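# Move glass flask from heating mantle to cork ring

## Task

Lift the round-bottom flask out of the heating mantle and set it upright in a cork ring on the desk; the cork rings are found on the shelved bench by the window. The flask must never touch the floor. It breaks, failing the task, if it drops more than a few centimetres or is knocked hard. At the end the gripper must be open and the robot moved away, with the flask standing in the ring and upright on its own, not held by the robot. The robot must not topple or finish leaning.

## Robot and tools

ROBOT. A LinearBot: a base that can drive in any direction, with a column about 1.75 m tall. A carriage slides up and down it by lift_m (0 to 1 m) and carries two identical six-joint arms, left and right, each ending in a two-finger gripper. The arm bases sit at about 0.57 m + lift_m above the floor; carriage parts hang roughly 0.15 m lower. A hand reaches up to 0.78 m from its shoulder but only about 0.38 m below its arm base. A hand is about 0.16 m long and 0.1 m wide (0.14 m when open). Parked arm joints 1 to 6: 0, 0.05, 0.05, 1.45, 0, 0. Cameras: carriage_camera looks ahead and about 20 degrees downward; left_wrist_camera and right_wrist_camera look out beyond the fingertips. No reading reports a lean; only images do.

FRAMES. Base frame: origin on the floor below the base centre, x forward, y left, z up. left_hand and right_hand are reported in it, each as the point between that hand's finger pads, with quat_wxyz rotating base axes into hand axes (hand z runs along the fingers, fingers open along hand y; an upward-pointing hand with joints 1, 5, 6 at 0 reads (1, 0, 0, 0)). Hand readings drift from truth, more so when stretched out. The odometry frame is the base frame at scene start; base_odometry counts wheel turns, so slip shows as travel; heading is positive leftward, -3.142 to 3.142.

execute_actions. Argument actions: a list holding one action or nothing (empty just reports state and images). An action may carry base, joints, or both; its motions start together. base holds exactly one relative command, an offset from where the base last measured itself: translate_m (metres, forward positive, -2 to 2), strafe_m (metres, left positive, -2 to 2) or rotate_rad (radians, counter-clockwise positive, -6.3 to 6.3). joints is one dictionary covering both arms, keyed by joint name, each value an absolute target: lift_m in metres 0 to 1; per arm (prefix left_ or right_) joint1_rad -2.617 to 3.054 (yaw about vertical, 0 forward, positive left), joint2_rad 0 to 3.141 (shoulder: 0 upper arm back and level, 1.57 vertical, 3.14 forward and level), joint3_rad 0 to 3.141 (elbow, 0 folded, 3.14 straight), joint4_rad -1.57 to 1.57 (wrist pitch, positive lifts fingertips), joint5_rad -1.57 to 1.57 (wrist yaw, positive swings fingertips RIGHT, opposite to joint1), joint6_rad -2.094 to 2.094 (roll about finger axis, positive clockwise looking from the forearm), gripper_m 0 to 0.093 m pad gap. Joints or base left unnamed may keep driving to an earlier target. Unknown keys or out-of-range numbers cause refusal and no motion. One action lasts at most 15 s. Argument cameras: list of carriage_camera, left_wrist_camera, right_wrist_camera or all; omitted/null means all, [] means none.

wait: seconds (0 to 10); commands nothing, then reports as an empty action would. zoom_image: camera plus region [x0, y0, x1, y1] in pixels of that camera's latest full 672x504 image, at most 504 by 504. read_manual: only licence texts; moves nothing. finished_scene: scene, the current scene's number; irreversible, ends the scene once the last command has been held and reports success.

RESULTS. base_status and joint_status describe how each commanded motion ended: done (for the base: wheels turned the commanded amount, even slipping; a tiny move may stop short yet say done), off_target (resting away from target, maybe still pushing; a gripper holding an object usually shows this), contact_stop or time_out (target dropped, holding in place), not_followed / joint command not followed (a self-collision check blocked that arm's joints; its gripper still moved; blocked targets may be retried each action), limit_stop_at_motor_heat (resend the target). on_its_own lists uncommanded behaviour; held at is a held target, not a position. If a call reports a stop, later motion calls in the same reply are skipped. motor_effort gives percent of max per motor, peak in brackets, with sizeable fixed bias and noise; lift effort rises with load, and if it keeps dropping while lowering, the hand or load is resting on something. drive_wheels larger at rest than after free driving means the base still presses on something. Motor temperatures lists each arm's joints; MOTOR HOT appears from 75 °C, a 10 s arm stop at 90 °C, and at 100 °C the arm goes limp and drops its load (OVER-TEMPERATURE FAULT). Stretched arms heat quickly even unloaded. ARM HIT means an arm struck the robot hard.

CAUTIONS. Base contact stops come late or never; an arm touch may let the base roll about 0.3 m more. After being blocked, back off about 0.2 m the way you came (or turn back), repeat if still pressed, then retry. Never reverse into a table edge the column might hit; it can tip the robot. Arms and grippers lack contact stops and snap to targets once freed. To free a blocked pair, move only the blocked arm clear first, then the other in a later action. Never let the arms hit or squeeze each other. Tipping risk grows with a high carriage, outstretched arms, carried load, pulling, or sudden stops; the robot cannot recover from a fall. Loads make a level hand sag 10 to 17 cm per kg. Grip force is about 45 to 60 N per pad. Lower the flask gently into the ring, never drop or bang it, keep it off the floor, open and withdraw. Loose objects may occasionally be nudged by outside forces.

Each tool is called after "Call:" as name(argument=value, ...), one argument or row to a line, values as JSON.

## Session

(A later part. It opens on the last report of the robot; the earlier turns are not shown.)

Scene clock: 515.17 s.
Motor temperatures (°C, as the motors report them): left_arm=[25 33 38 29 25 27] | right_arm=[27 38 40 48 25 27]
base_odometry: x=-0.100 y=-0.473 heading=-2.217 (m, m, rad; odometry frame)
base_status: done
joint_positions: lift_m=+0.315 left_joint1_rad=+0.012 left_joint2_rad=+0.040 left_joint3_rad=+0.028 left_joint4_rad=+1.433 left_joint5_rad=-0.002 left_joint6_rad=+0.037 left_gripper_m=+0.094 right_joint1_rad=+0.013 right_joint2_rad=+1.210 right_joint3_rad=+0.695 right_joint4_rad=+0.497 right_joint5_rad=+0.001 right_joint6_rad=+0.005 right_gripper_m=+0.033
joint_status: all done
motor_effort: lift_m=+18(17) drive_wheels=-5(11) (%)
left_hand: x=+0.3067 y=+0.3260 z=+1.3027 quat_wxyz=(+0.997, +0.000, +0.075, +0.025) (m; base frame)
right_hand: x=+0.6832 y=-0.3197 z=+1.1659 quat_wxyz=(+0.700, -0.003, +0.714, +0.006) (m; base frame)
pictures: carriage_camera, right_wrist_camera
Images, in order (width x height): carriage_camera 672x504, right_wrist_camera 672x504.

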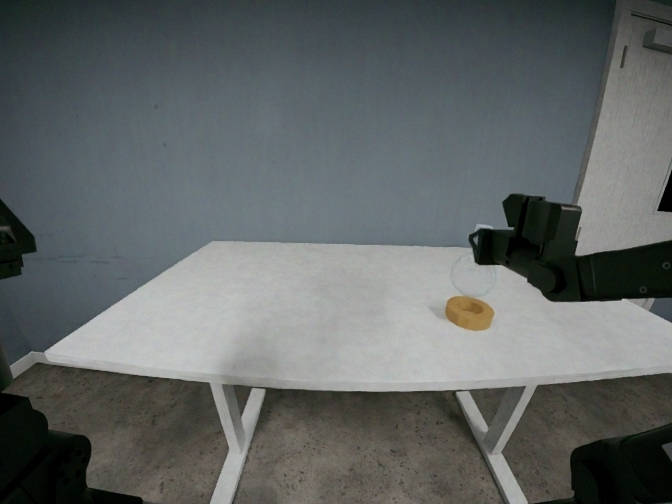

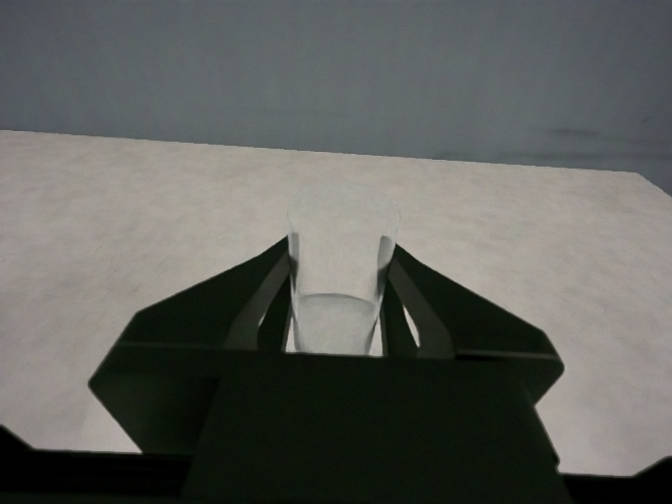

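Call:
execute_actions(
  actions=[
    {"joints": {"lift_m": 0.295, "left_joint1_rad": -1.0, "left_joint2_rad": 1.2, "left_joint3_rad": 0.7, "left_joint4_rad": 0.6}},
  ],
  cameras=["carriage_camera", "left_wrist_camera"],
)

Scene clock: 554.70 s.
Motor temperatures (°C, as the motors report them): left_arm=[25 33 39 29 25 27] | right_arm=[27 38 41 51 25 27]
base_odometry: x=-0.100 y=-0.473 heading=-2.217 (m, m, rad; odometry frame)
base_status: not commanded
joint_positions: lift_m=+0.295 left_joint1_rad=-0.995 left_joint2_rad=+1.189 left_joint3_rad=+0.682 left_joint4_rad=+0.601 left_joint5_rad=-0.003 left_joint6_rad=+0.037 left_gripper_m=+0.094 right_joint1_rad=+0.013 right_joint2_rad=+1.210 right_joint3_rad=+0.695 right_joint4_rad=+0.495 right_joint5_rad=+0.001 right_joint6_rad=+0.005 right_gripper_m=+0.033
joint_status: all done
motor_effort: lift_m=+18(18) drive_wheels=+4(4) (%)
left_hand: x=+0.4912 y=-0.0183 z=+1.1738 quat_wxyz=(+0.657, +0.331, +0.586, -0.340) (m; base frame)
right_hand: x=+0.6832 y=-0.3197 z=+1.1456 quat_wxyz=(+0.700, -0.003, +0.714, +0.006) (m; base frame)
pictures: carriage_camera, left_wrist_camera
Images, in order (width x height): carriage_camera 672x504, left_wrist_camera 672x504.

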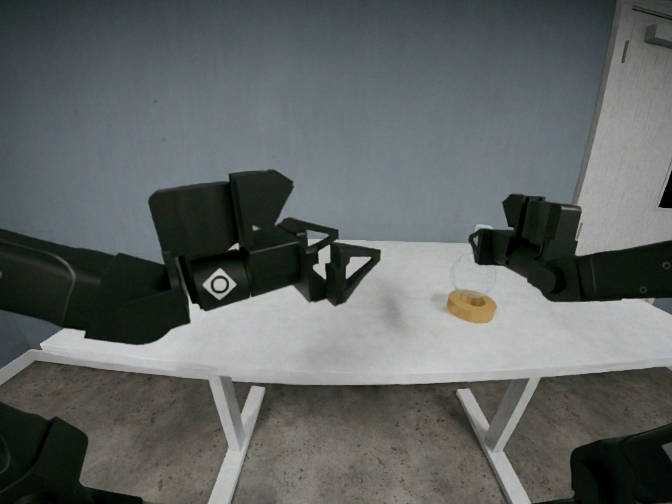

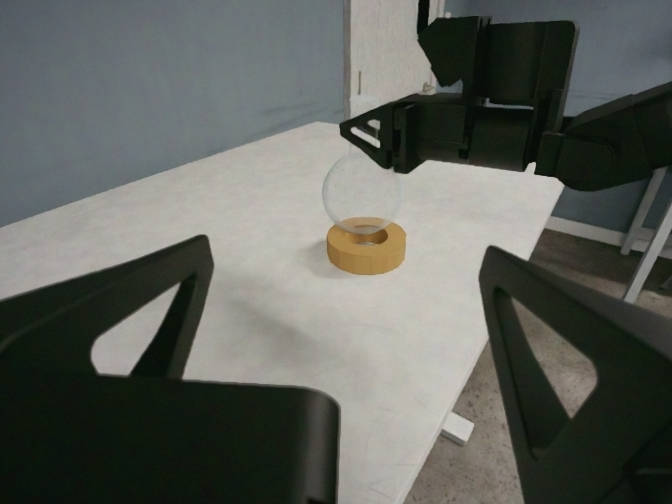

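Call:
zoom_image(
  camera="left_wrist_camera",
  region=[290, 80, 450, 290],
)

Call:
zoom_image(
  camera="carriage_camera",
  region=[420, 220, 530, 335],
)

Region (290, 80, 450, 290) of left_wrist_camera's 672x504 image, scaled by 2.400, with more detail than that image has; it fills the left 384 columns of this view, and the rest is white.

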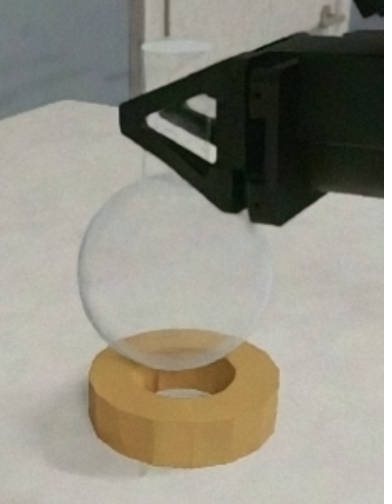

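Region (420, 220, 530, 335) of carriage_camera's 672x504 image, scaled by 4.383, with more detail than that image has; it fills the left 482 columns of this view, and the rest is white.

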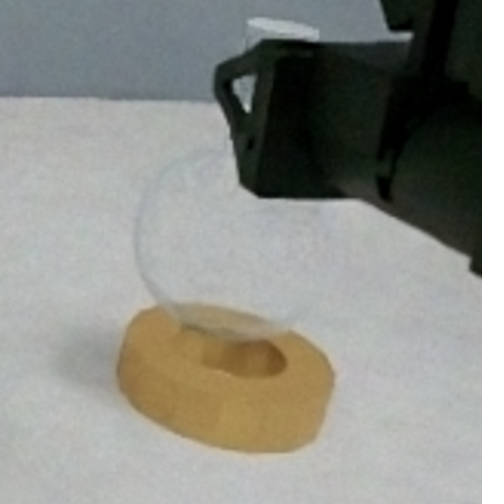

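Call:
execute_actions(
  actions=[
    {"joints": {"lift_m": 0.288, "right_joint1_rad": -0.002}},
  ],
  cameras=["carriage_camera", "left_wrist_camera"],
)

Call:
zoom_image(
  camera="left_wrist_camera",
  region=[290, 80, 450, 290],
)

Call:
zoom_image(
  camera="carriage_camera",
  region=[420, 220, 530, 335],
)

Scene clock: 579.60 s.
Motor temperatures (°C, as the motors report them): left_arm=[26 32 43 35 25 27] | right_arm=[27 38 41 53 25 27]
base_odometry: x=-0.100 y=-0.473 heading=-2.217 (m, m, rad; odometry frame)
base_status: not commanded
joint_positions: lift_m=+0.288 left_joint1_rad=-0.995 left_joint2_rad=+1.189 left_joint3_rad=+0.684 left_joint4_rad=+0.604 left_joint5_rad=-0.003 left_joint6_rad=+0.037 left_gripper_m=+0.094 right_joint1_rad=+0.006 right_joint2_rad=+1.210 right_joint3_rad=+0.695 right_joint4_rad=+0.495 right_joint5_rad=+0.001 right_joint6_rad=+0.005 right_gripper_m=+0.033
joint_status: all done
motor_effort: lift_m=+17(18) drive_wheels=+4(5) (%)
left_hand: x=+0.4912 y=-0.0183 z=+1.1686 quat_wxyz=(+0.658, +0.330, +0.584, -0.341) (m; base frame)
right_hand: x=+0.6832 y=-0.3229 z=+1.1386 quat_wxyz=(+0.700, +0.000, +0.714, +0.004) (m; base frame)
pictures: carriage_camera, left_wrist_camera
Images, in order (width x height): carriage_camera 672x504, left_wrist_camera 672x504.

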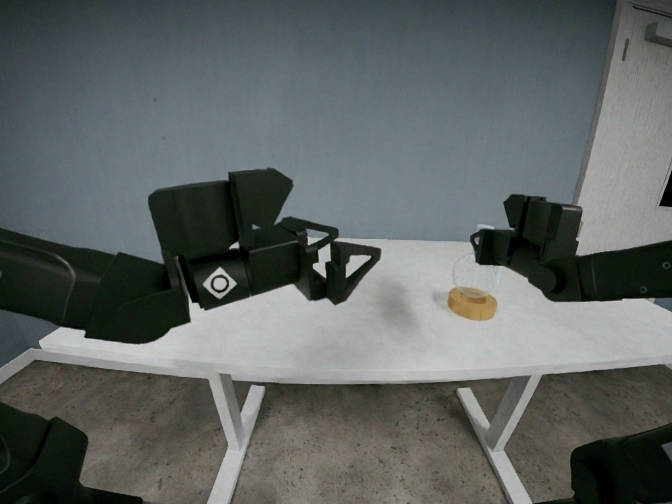

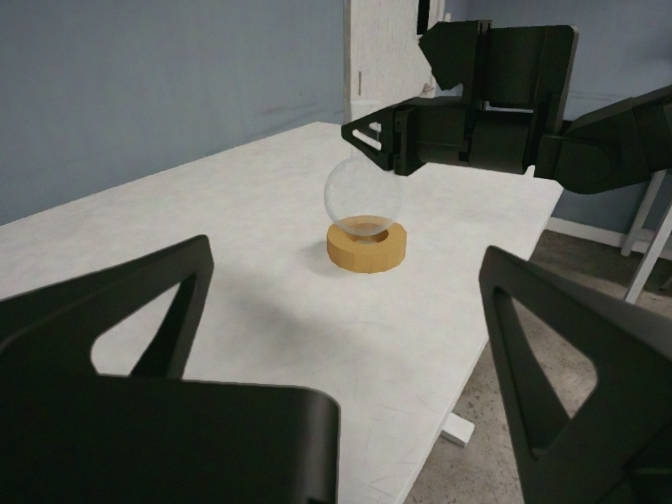

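Region (290, 80, 450, 290) of left_wrist_camera's 672x504 image, scaled by 2.400, with more detail than that image has; it fills the left 384 columns of this view, and the rest is white.

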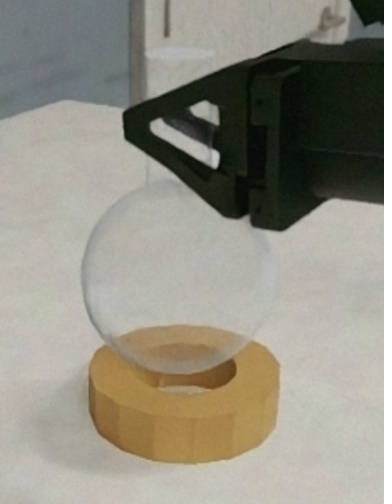

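Region (420, 220, 530, 335) of carriage_camera's 672x504 image, scaled by 4.383, with more detail than that image has; it fills the left 482 columns of this view, and the rest is white.

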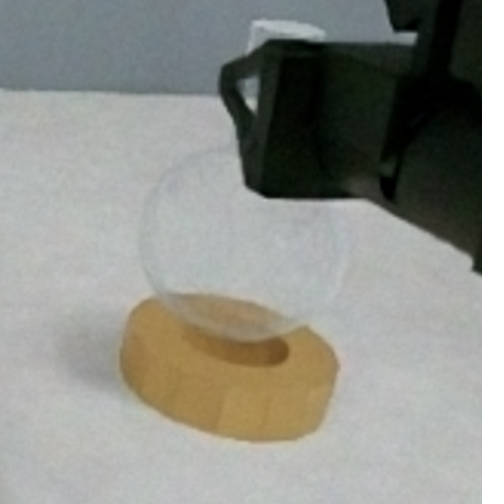

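Call:
execute_actions(
  actions=[
    {"joints": {"lift_m": 0.281, "right_joint1_rad": -0.016}},
  ],
  cameras=["carriage_camera", "left_wrist_camera"],
)

Call:
zoom_image(
  camera="left_wrist_camera",
  region=[290, 80, 450, 290],
)

Call:
zoom_image(
  camera="carriage_camera",
  region=[420, 220, 530, 335],
)

Scene clock: 590.93 s.
Motor temperatures (°C, as the motors report them): left_arm=[26 32 44 37 25 27] | right_arm=[27 37 42 54 25 27]
base_odometry: x=-0.100 y=-0.473 heading=-2.217 (m, m, rad; odometry frame)
base_status: not commanded
joint_positions: lift_m=+0.281 left_joint1_rad=-0.995 left_joint2_rad=+1.189 left_joint3_rad=+0.684 left_joint4_rad=+0.605 left_joint5_rad=-0.003 left_joint6_rad=+0.037 left_gripper_m=+0.094 right_joint1_rad=-0.009 right_joint2_rad=+1.210 right_joint3_rad=+0.695 right_joint4_rad=+0.495 right_joint5_rad=+0.001 right_joint6_rad=+0.005 right_gripper_m=+0.033
joint_status: all done
motor_effort: lift_m=+17(17) drive_wheels=+4(6) (%)
left_hand: x=+0.4912 y=-0.0183 z=+1.1618 quat_wxyz=(+0.659, +0.330, +0.584, -0.341) (m; base frame)
right_hand: x=+0.6832 y=-0.3288 z=+1.1315 quat_wxyz=(+0.700, +0.005, +0.714, -0.001) (m; base frame)
pictures: carriage_camera, left_wrist_camera
Images, in order (width x height): carriage_camera 672x504, left_wrist_camera 672x504.

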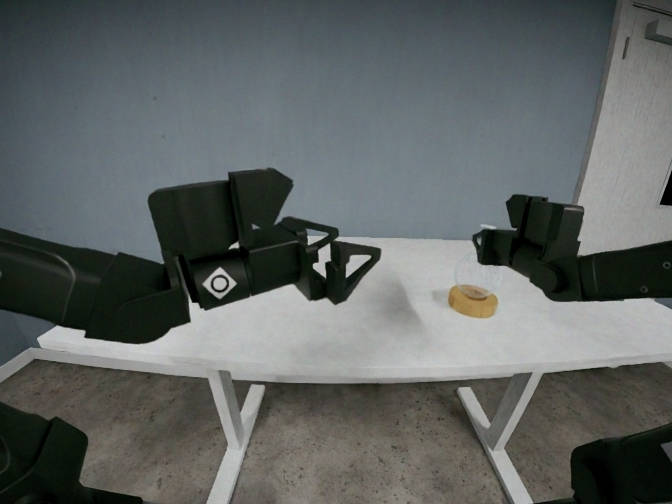

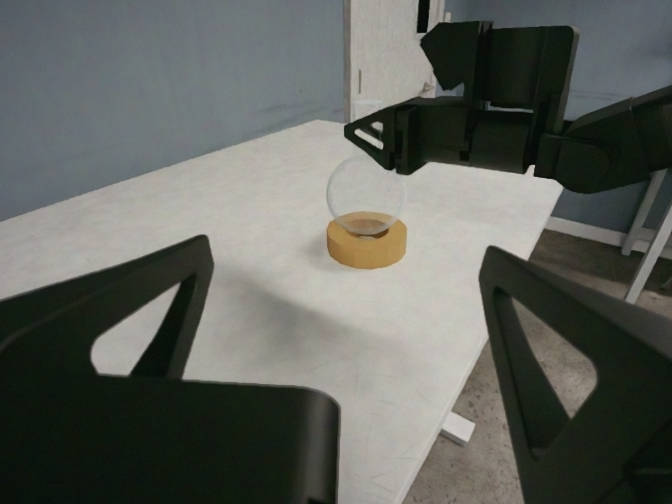

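Region (290, 80, 450, 290) of left_wrist_camera's 672x504 image, scaled by 2.400, with more detail than that image has; it fills the left 384 columns of this view, and the rest is white.

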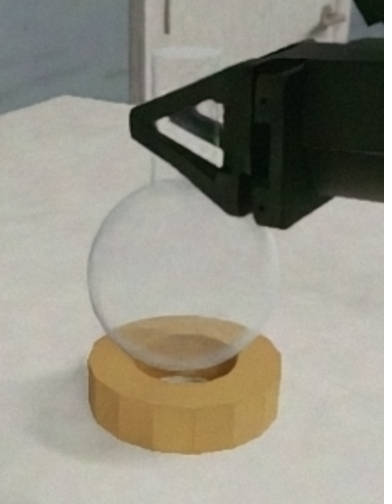

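Region (420, 220, 530, 335) of carriage_camera's 672x504 image, scaled by 4.383, with more detail than that image has; it fills the left 482 columns of this view, and the rest is white.

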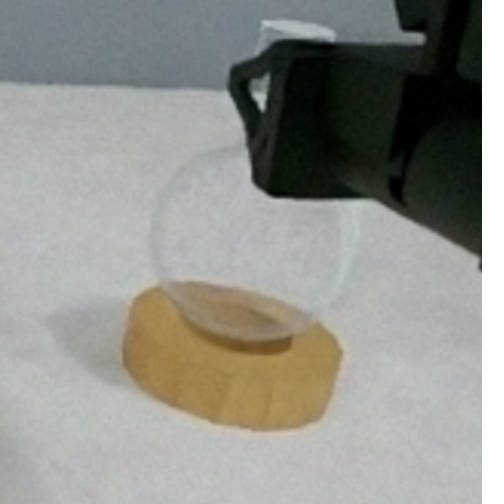

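Call:
execute_actions(
  actions=[
    {"joints": {"lift_m": 0.274}},
  ],
  cameras=["left_wrist_camera"],
)

Call:
zoom_image(
  camera="left_wrist_camera",
  region=[290, 80, 450, 290],
)

Scene clock: 596.17 s.
Motor temperatures (°C, as the motors report them): left_arm=[26 32 45 37 25 27] | right_arm=[27 37 42 54 25 27]
base_odometry: x=-0.100 y=-0.473 heading=-2.217 (m, m, rad; odometry frame)
base_status: not commanded
joint_positions: lift_m=+0.274 left_joint1_rad=-0.995 left_joint2_rad=+1.189 left_joint3_rad=+0.684 left_joint4_rad=+0.605 left_joint5_rad=-0.003 left_joint6_rad=+0.037 left_gripper_m=+0.094 right_joint1_rad=-0.009 right_joint2_rad=+1.210 right_joint3_rad=+0.695 right_joint4_rad=+0.500 right_joint5_rad=+0.001 right_joint6_rad=+0.005 right_gripper_m=+0.033
joint_status: all done
motor_effort: lift_m=+17(18) drive_wheels=+4(6) (%)
left_hand: x=+0.4912 y=-0.0183 z=+1.1549 quat_wxyz=(+0.659, +0.330, +0.584, -0.341) (m; base frame)
right_hand: x=+0.6832 y=-0.3288 z=+1.1259 quat_wxyz=(+0.702, +0.005, +0.712, -0.001) (m; base frame)
pictures: left_wrist_camera
Images, in order (width x height): left_wrist_camera 672x504.

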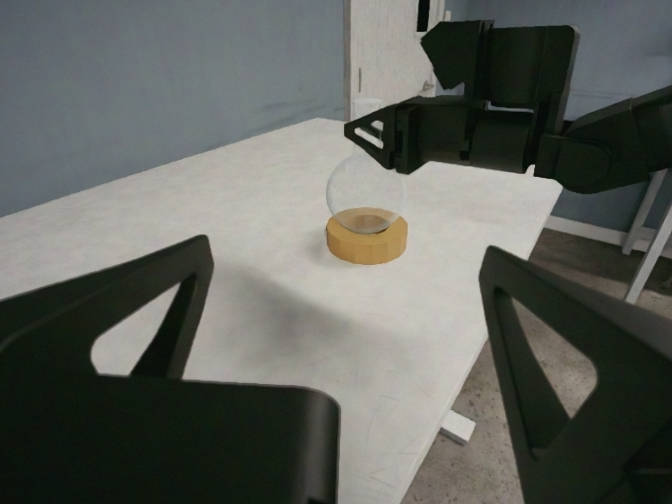

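Region (290, 80, 450, 290) of left_wrist_camera's 672x504 image, scaled by 2.400, with more detail than that image has; it fills the left 384 columns of this view, and the rest is white.

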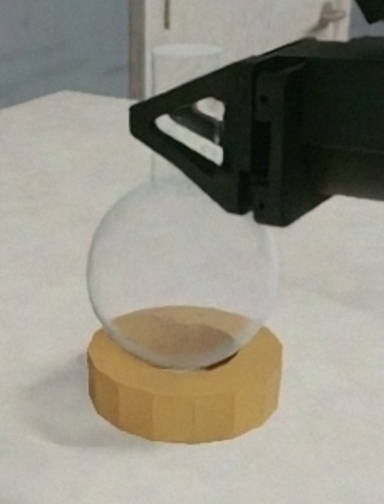

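Call:
execute_actions(
  actions=[
    {"joints": {"lift_m": 0.270}},
  ],
  cameras=["left_wrist_camera"],
)

Call:
execute_actions(
  actions=[
    {"joints": {"right_gripper_m": 0.08}},
  ],
  cameras=["all"],
)

Scene clock: 601.53 s.
Motor temperatures (°C, as the motors report them): left_arm=[26 32 45 38 25 27] | right_arm=[27 37 42 54 25 27]
base_odometry: x=-0.100 y=-0.473 heading=-2.217 (m, m, rad; odometry frame)
base_status: not commanded
joint_positions: lift_m=+0.270 left_joint1_rad=-0.995 left_joint2_rad=+1.189 left_joint3_rad=+0.684 left_joint4_rad=+0.606 left_joint5_rad=-0.003 left_joint6_rad=+0.037 left_gripper_m=+0.094 right_joint1_rad=-0.009 right_joint2_rad=+1.210 right_joint3_rad=+0.695 right_joint4_rad=+0.510 right_joint5_rad=+0.001 right_joint6_rad=+0.005 right_gripper_m=+0.033
joint_status: all done
motor_effort: lift_m=+17(18) drive_wheels=-5(4) (%)
left_hand: x=+0.4912 y=-0.0183 z=+1.1510 quat_wxyz=(+0.659, +0.330, +0.584, -0.341) (m; base frame)
right_hand: x=+0.6833 y=-0.3288 z=+1.1243 quat_wxyz=(+0.705, +0.005, +0.709, -0.001) (m; base frame)
pictures: left_wrist_camera
Images, in order (width x height): left_wrist_camera 672x504.

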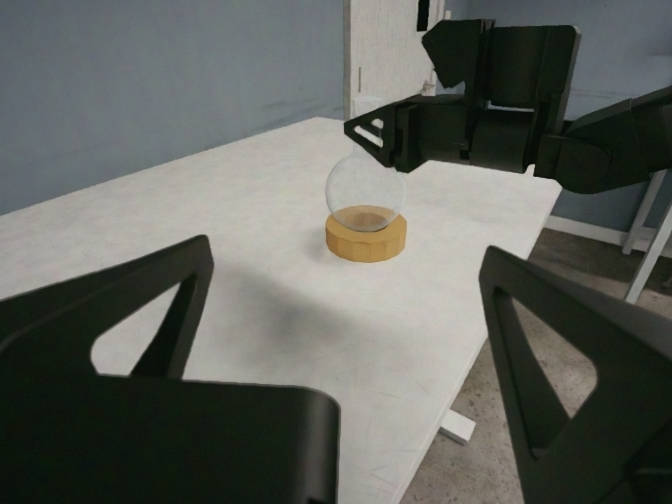

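Scene clock: 602.17 s.
Motor temperatures (°C, as the motors report them): left_arm=[26 32 45 38 25 27] | right_arm=[27 37 42 54 25 27]
base_odometry: x=-0.100 y=-0.473 heading=-2.217 (m, m, rad; odometry frame)
base_status: not commanded
joint_positions: lift_m=+0.270 left_joint1_rad=-0.995 left_joint2_rad=+1.189 left_joint3_rad=+0.684 left_joint4_rad=+0.606 left_joint5_rad=-0.003 left_joint6_rad=+0.037 left_gripper_m=+0.094 right_joint1_rad=-0.009 right_joint2_rad=+1.210 right_joint3_rad=+0.695 right_joint4_rad=+0.525 right_joint5_rad=+0.001 right_joint6_rad=+0.005 right_gripper_m=+0.080
joint_status: all done
motor_effort: lift_m=+17(17) drive_wheels=+3(4) (%)
left_hand: x=+0.4912 y=-0.0183 z=+1.1510 quat_wxyz=(+0.659, +0.330, +0.584, -0.341) (m; base frame)
right_hand: x=+0.6833 y=-0.3288 z=+1.1280 quat_wxyz=(+0.711, +0.005, +0.704, -0.001) (m; base frame)
pictures: carriage_camera, left_wrist_camera, right_wrist_camera
Images, in order (width x height): carriage_camera 672x504, left_wrist_camera 672x504, right_wrist_camera 672x504.

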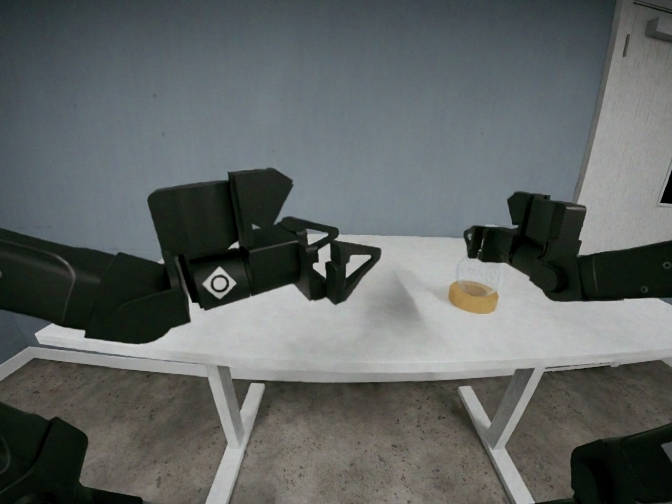

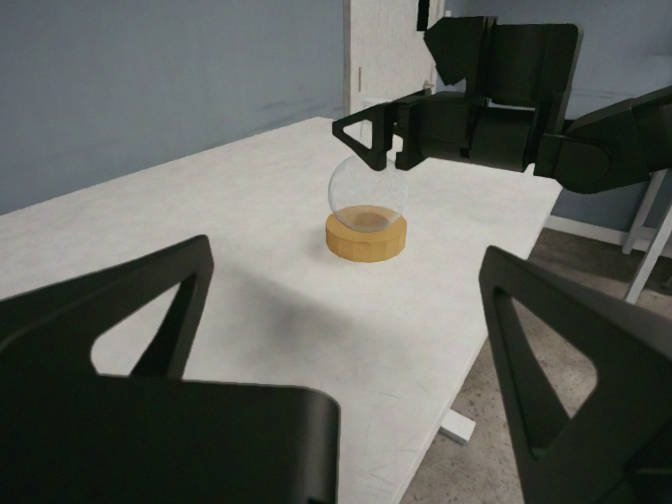

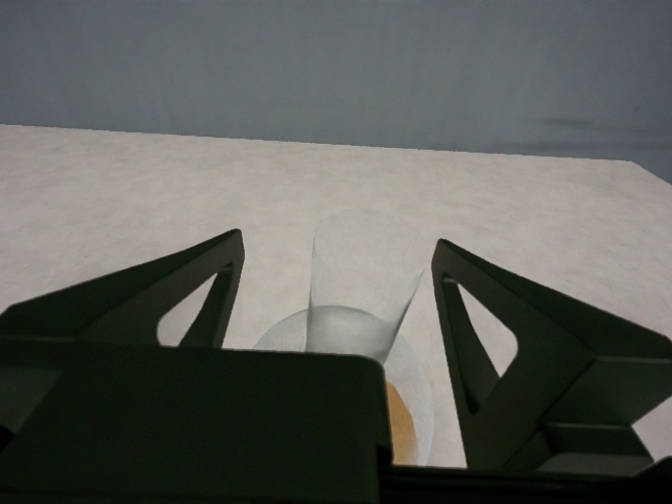

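Call:
execute_actions(
  actions=[],
)

Call:
zoom_image(
  camera="left_wrist_camera",
  region=[290, 80, 450, 290],
)

Scene clock: 606.53 s.
Motor temperatures (°C, as the motors report them): left_arm=[26 32 46 38 25 27] | right_arm=[27 37 42 53 25 27]
base_odometry: x=-0.100 y=-0.473 heading=-2.217 (m, m, rad; odometry frame)
base_status: not commanded
joint_positions: lift_m=+0.270 left_joint1_rad=-0.995 left_joint2_rad=+1.189 left_joint3_rad=+0.684 left_joint4_rad=+0.606 left_joint5_rad=-0.003 left_joint6_rad=+0.037 left_gripper_m=+0.094 right_joint1_rad=-0.009 right_joint2_rad=+1.210 right_joint3_rad=+0.695 right_joint4_rad=+0.526 right_joint5_rad=+0.001 right_joint6_rad=+0.005 right_gripper_m=+0.080
joint_status: all done
motor_effort: lift_m=+17(17) drive_wheels=+3(4) (%)
left_hand: x=+0.4912 y=-0.0183 z=+1.1510 quat_wxyz=(+0.659, +0.330, +0.584, -0.341) (m; base frame)
right_hand: x=+0.6833 y=-0.3288 z=+1.1283 quat_wxyz=(+0.711, +0.005, +0.703, -0.001) (m; base frame)
pictures: carriage_camera, left_wrist_camera, right_wrist_camera
Images, in order (width x height): carriage_camera 672x504, left_wrist_camera 672x504, right_wrist_camera 672x504.

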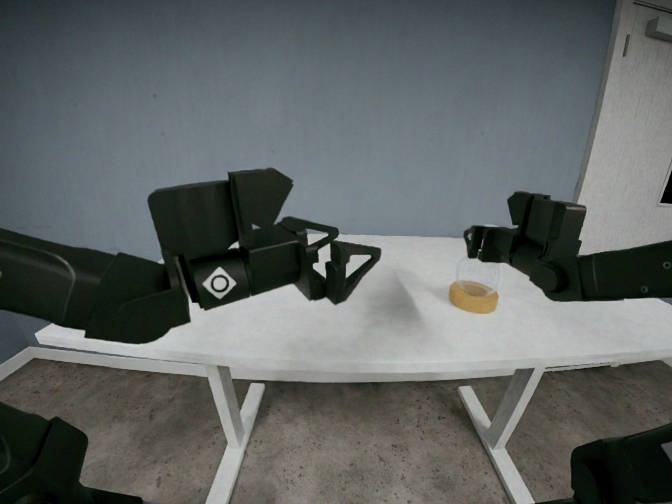

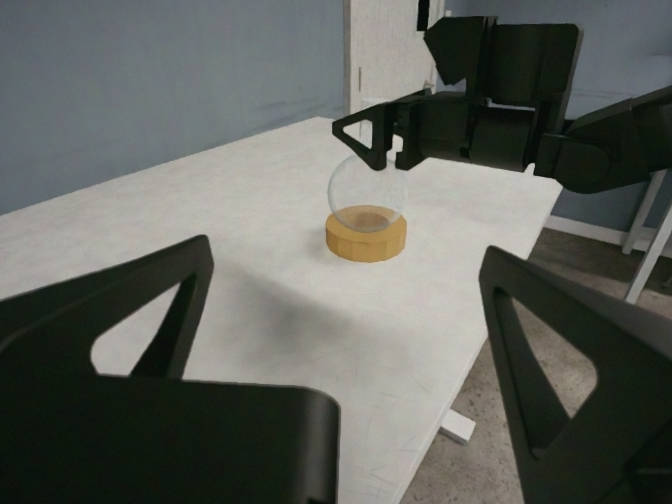

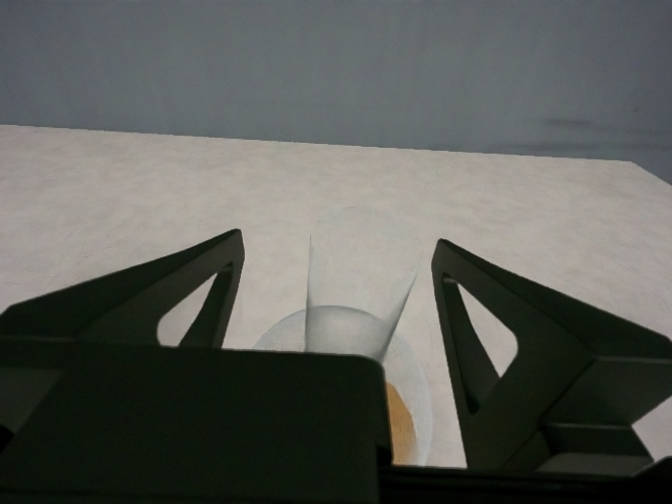

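Region (290, 80, 450, 290) of left_wrist_camera's 672x504 image, scaled by 2.400, with more detail than that image has; it fills the left 384 columns of this view, and the rest is white.

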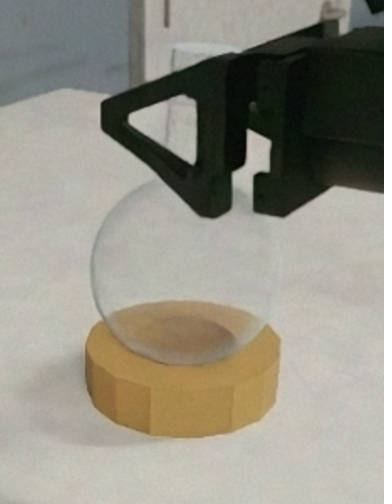

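Call:
execute_actions(
  actions=[
    {"base": {"translate_m": -0.4}, "joints": {"left_joint1_rad": 0, "left_joint2_rad": 0.05, "left_joint3_rad": 0.05, "left_joint4_rad": 1.45}},
  ],
  cameras=["carriage_camera", "right_wrist_camera"],
)

Call:
zoom_image(
  camera="carriage_camera",
  region=[370, 190, 490, 300],
)

Scene clock: 624.97 s.
Motor temperatures (°C, as the motors report them): left_arm=[26 32 46 38 25 27] | right_arm=[27 37 42 53 25 27]
base_odometry: x=+0.140 y=-0.153 heading=-2.216 (m, m, rad; odometry frame)
base_status: done
joint_positions: lift_m=+0.270 left_joint1_rad=-0.007 left_joint2_rad=+0.069 left_joint3_rad=+0.076 left_joint4_rad=+1.454 left_joint5_rad=-0.004 left_joint6_rad=+0.037 left_gripper_m=+0.094 right_joint1_rad=-0.010 right_joint2_rad=+1.210 right_joint3_rad=+0.695 right_joint4_rad=+0.532 right_joint5_rad=+0.001 right_joint6_rad=+0.005 right_gripper_m=+0.080
joint_status: all done
motor_effort: lift_m=+17(17) drive_wheels=+4(15) (%)
left_hand: x=+0.2960 y=+0.3256 z=+1.2713 quat_wxyz=(+0.998, -0.001, +0.055, +0.015) (m; base frame)
right_hand: x=+0.6832 y=-0.3292 z=+1.1297 quat_wxyz=(+0.713, +0.005, +0.701, -0.002) (m; base frame)
pictures: carriage_camera, right_wrist_camera
Images, in order (width x height): carriage_camera 672x504, right_wrist_camera 672x504.

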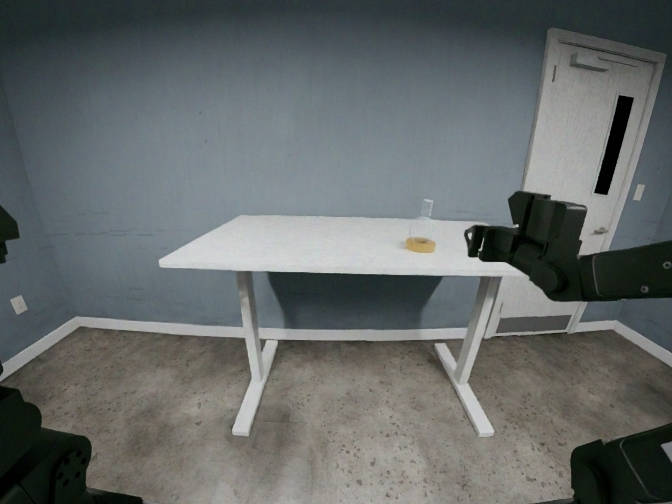

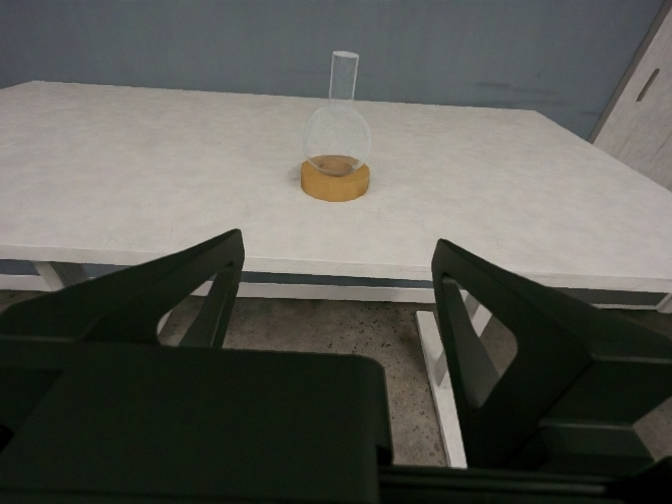

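Region (370, 190, 490, 300) of carriage_camera's 672x504 image, scaled by 4.200, with more detail than that image has; it fills the top 462 rows of this view, and the rest is white.

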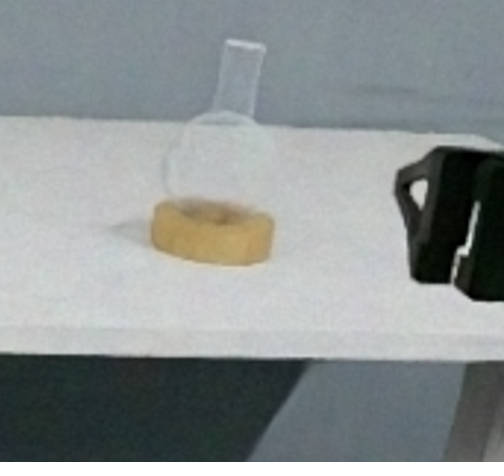

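Call:
finished_scene(
  scene=1,
)

The scene is finished: the task was done.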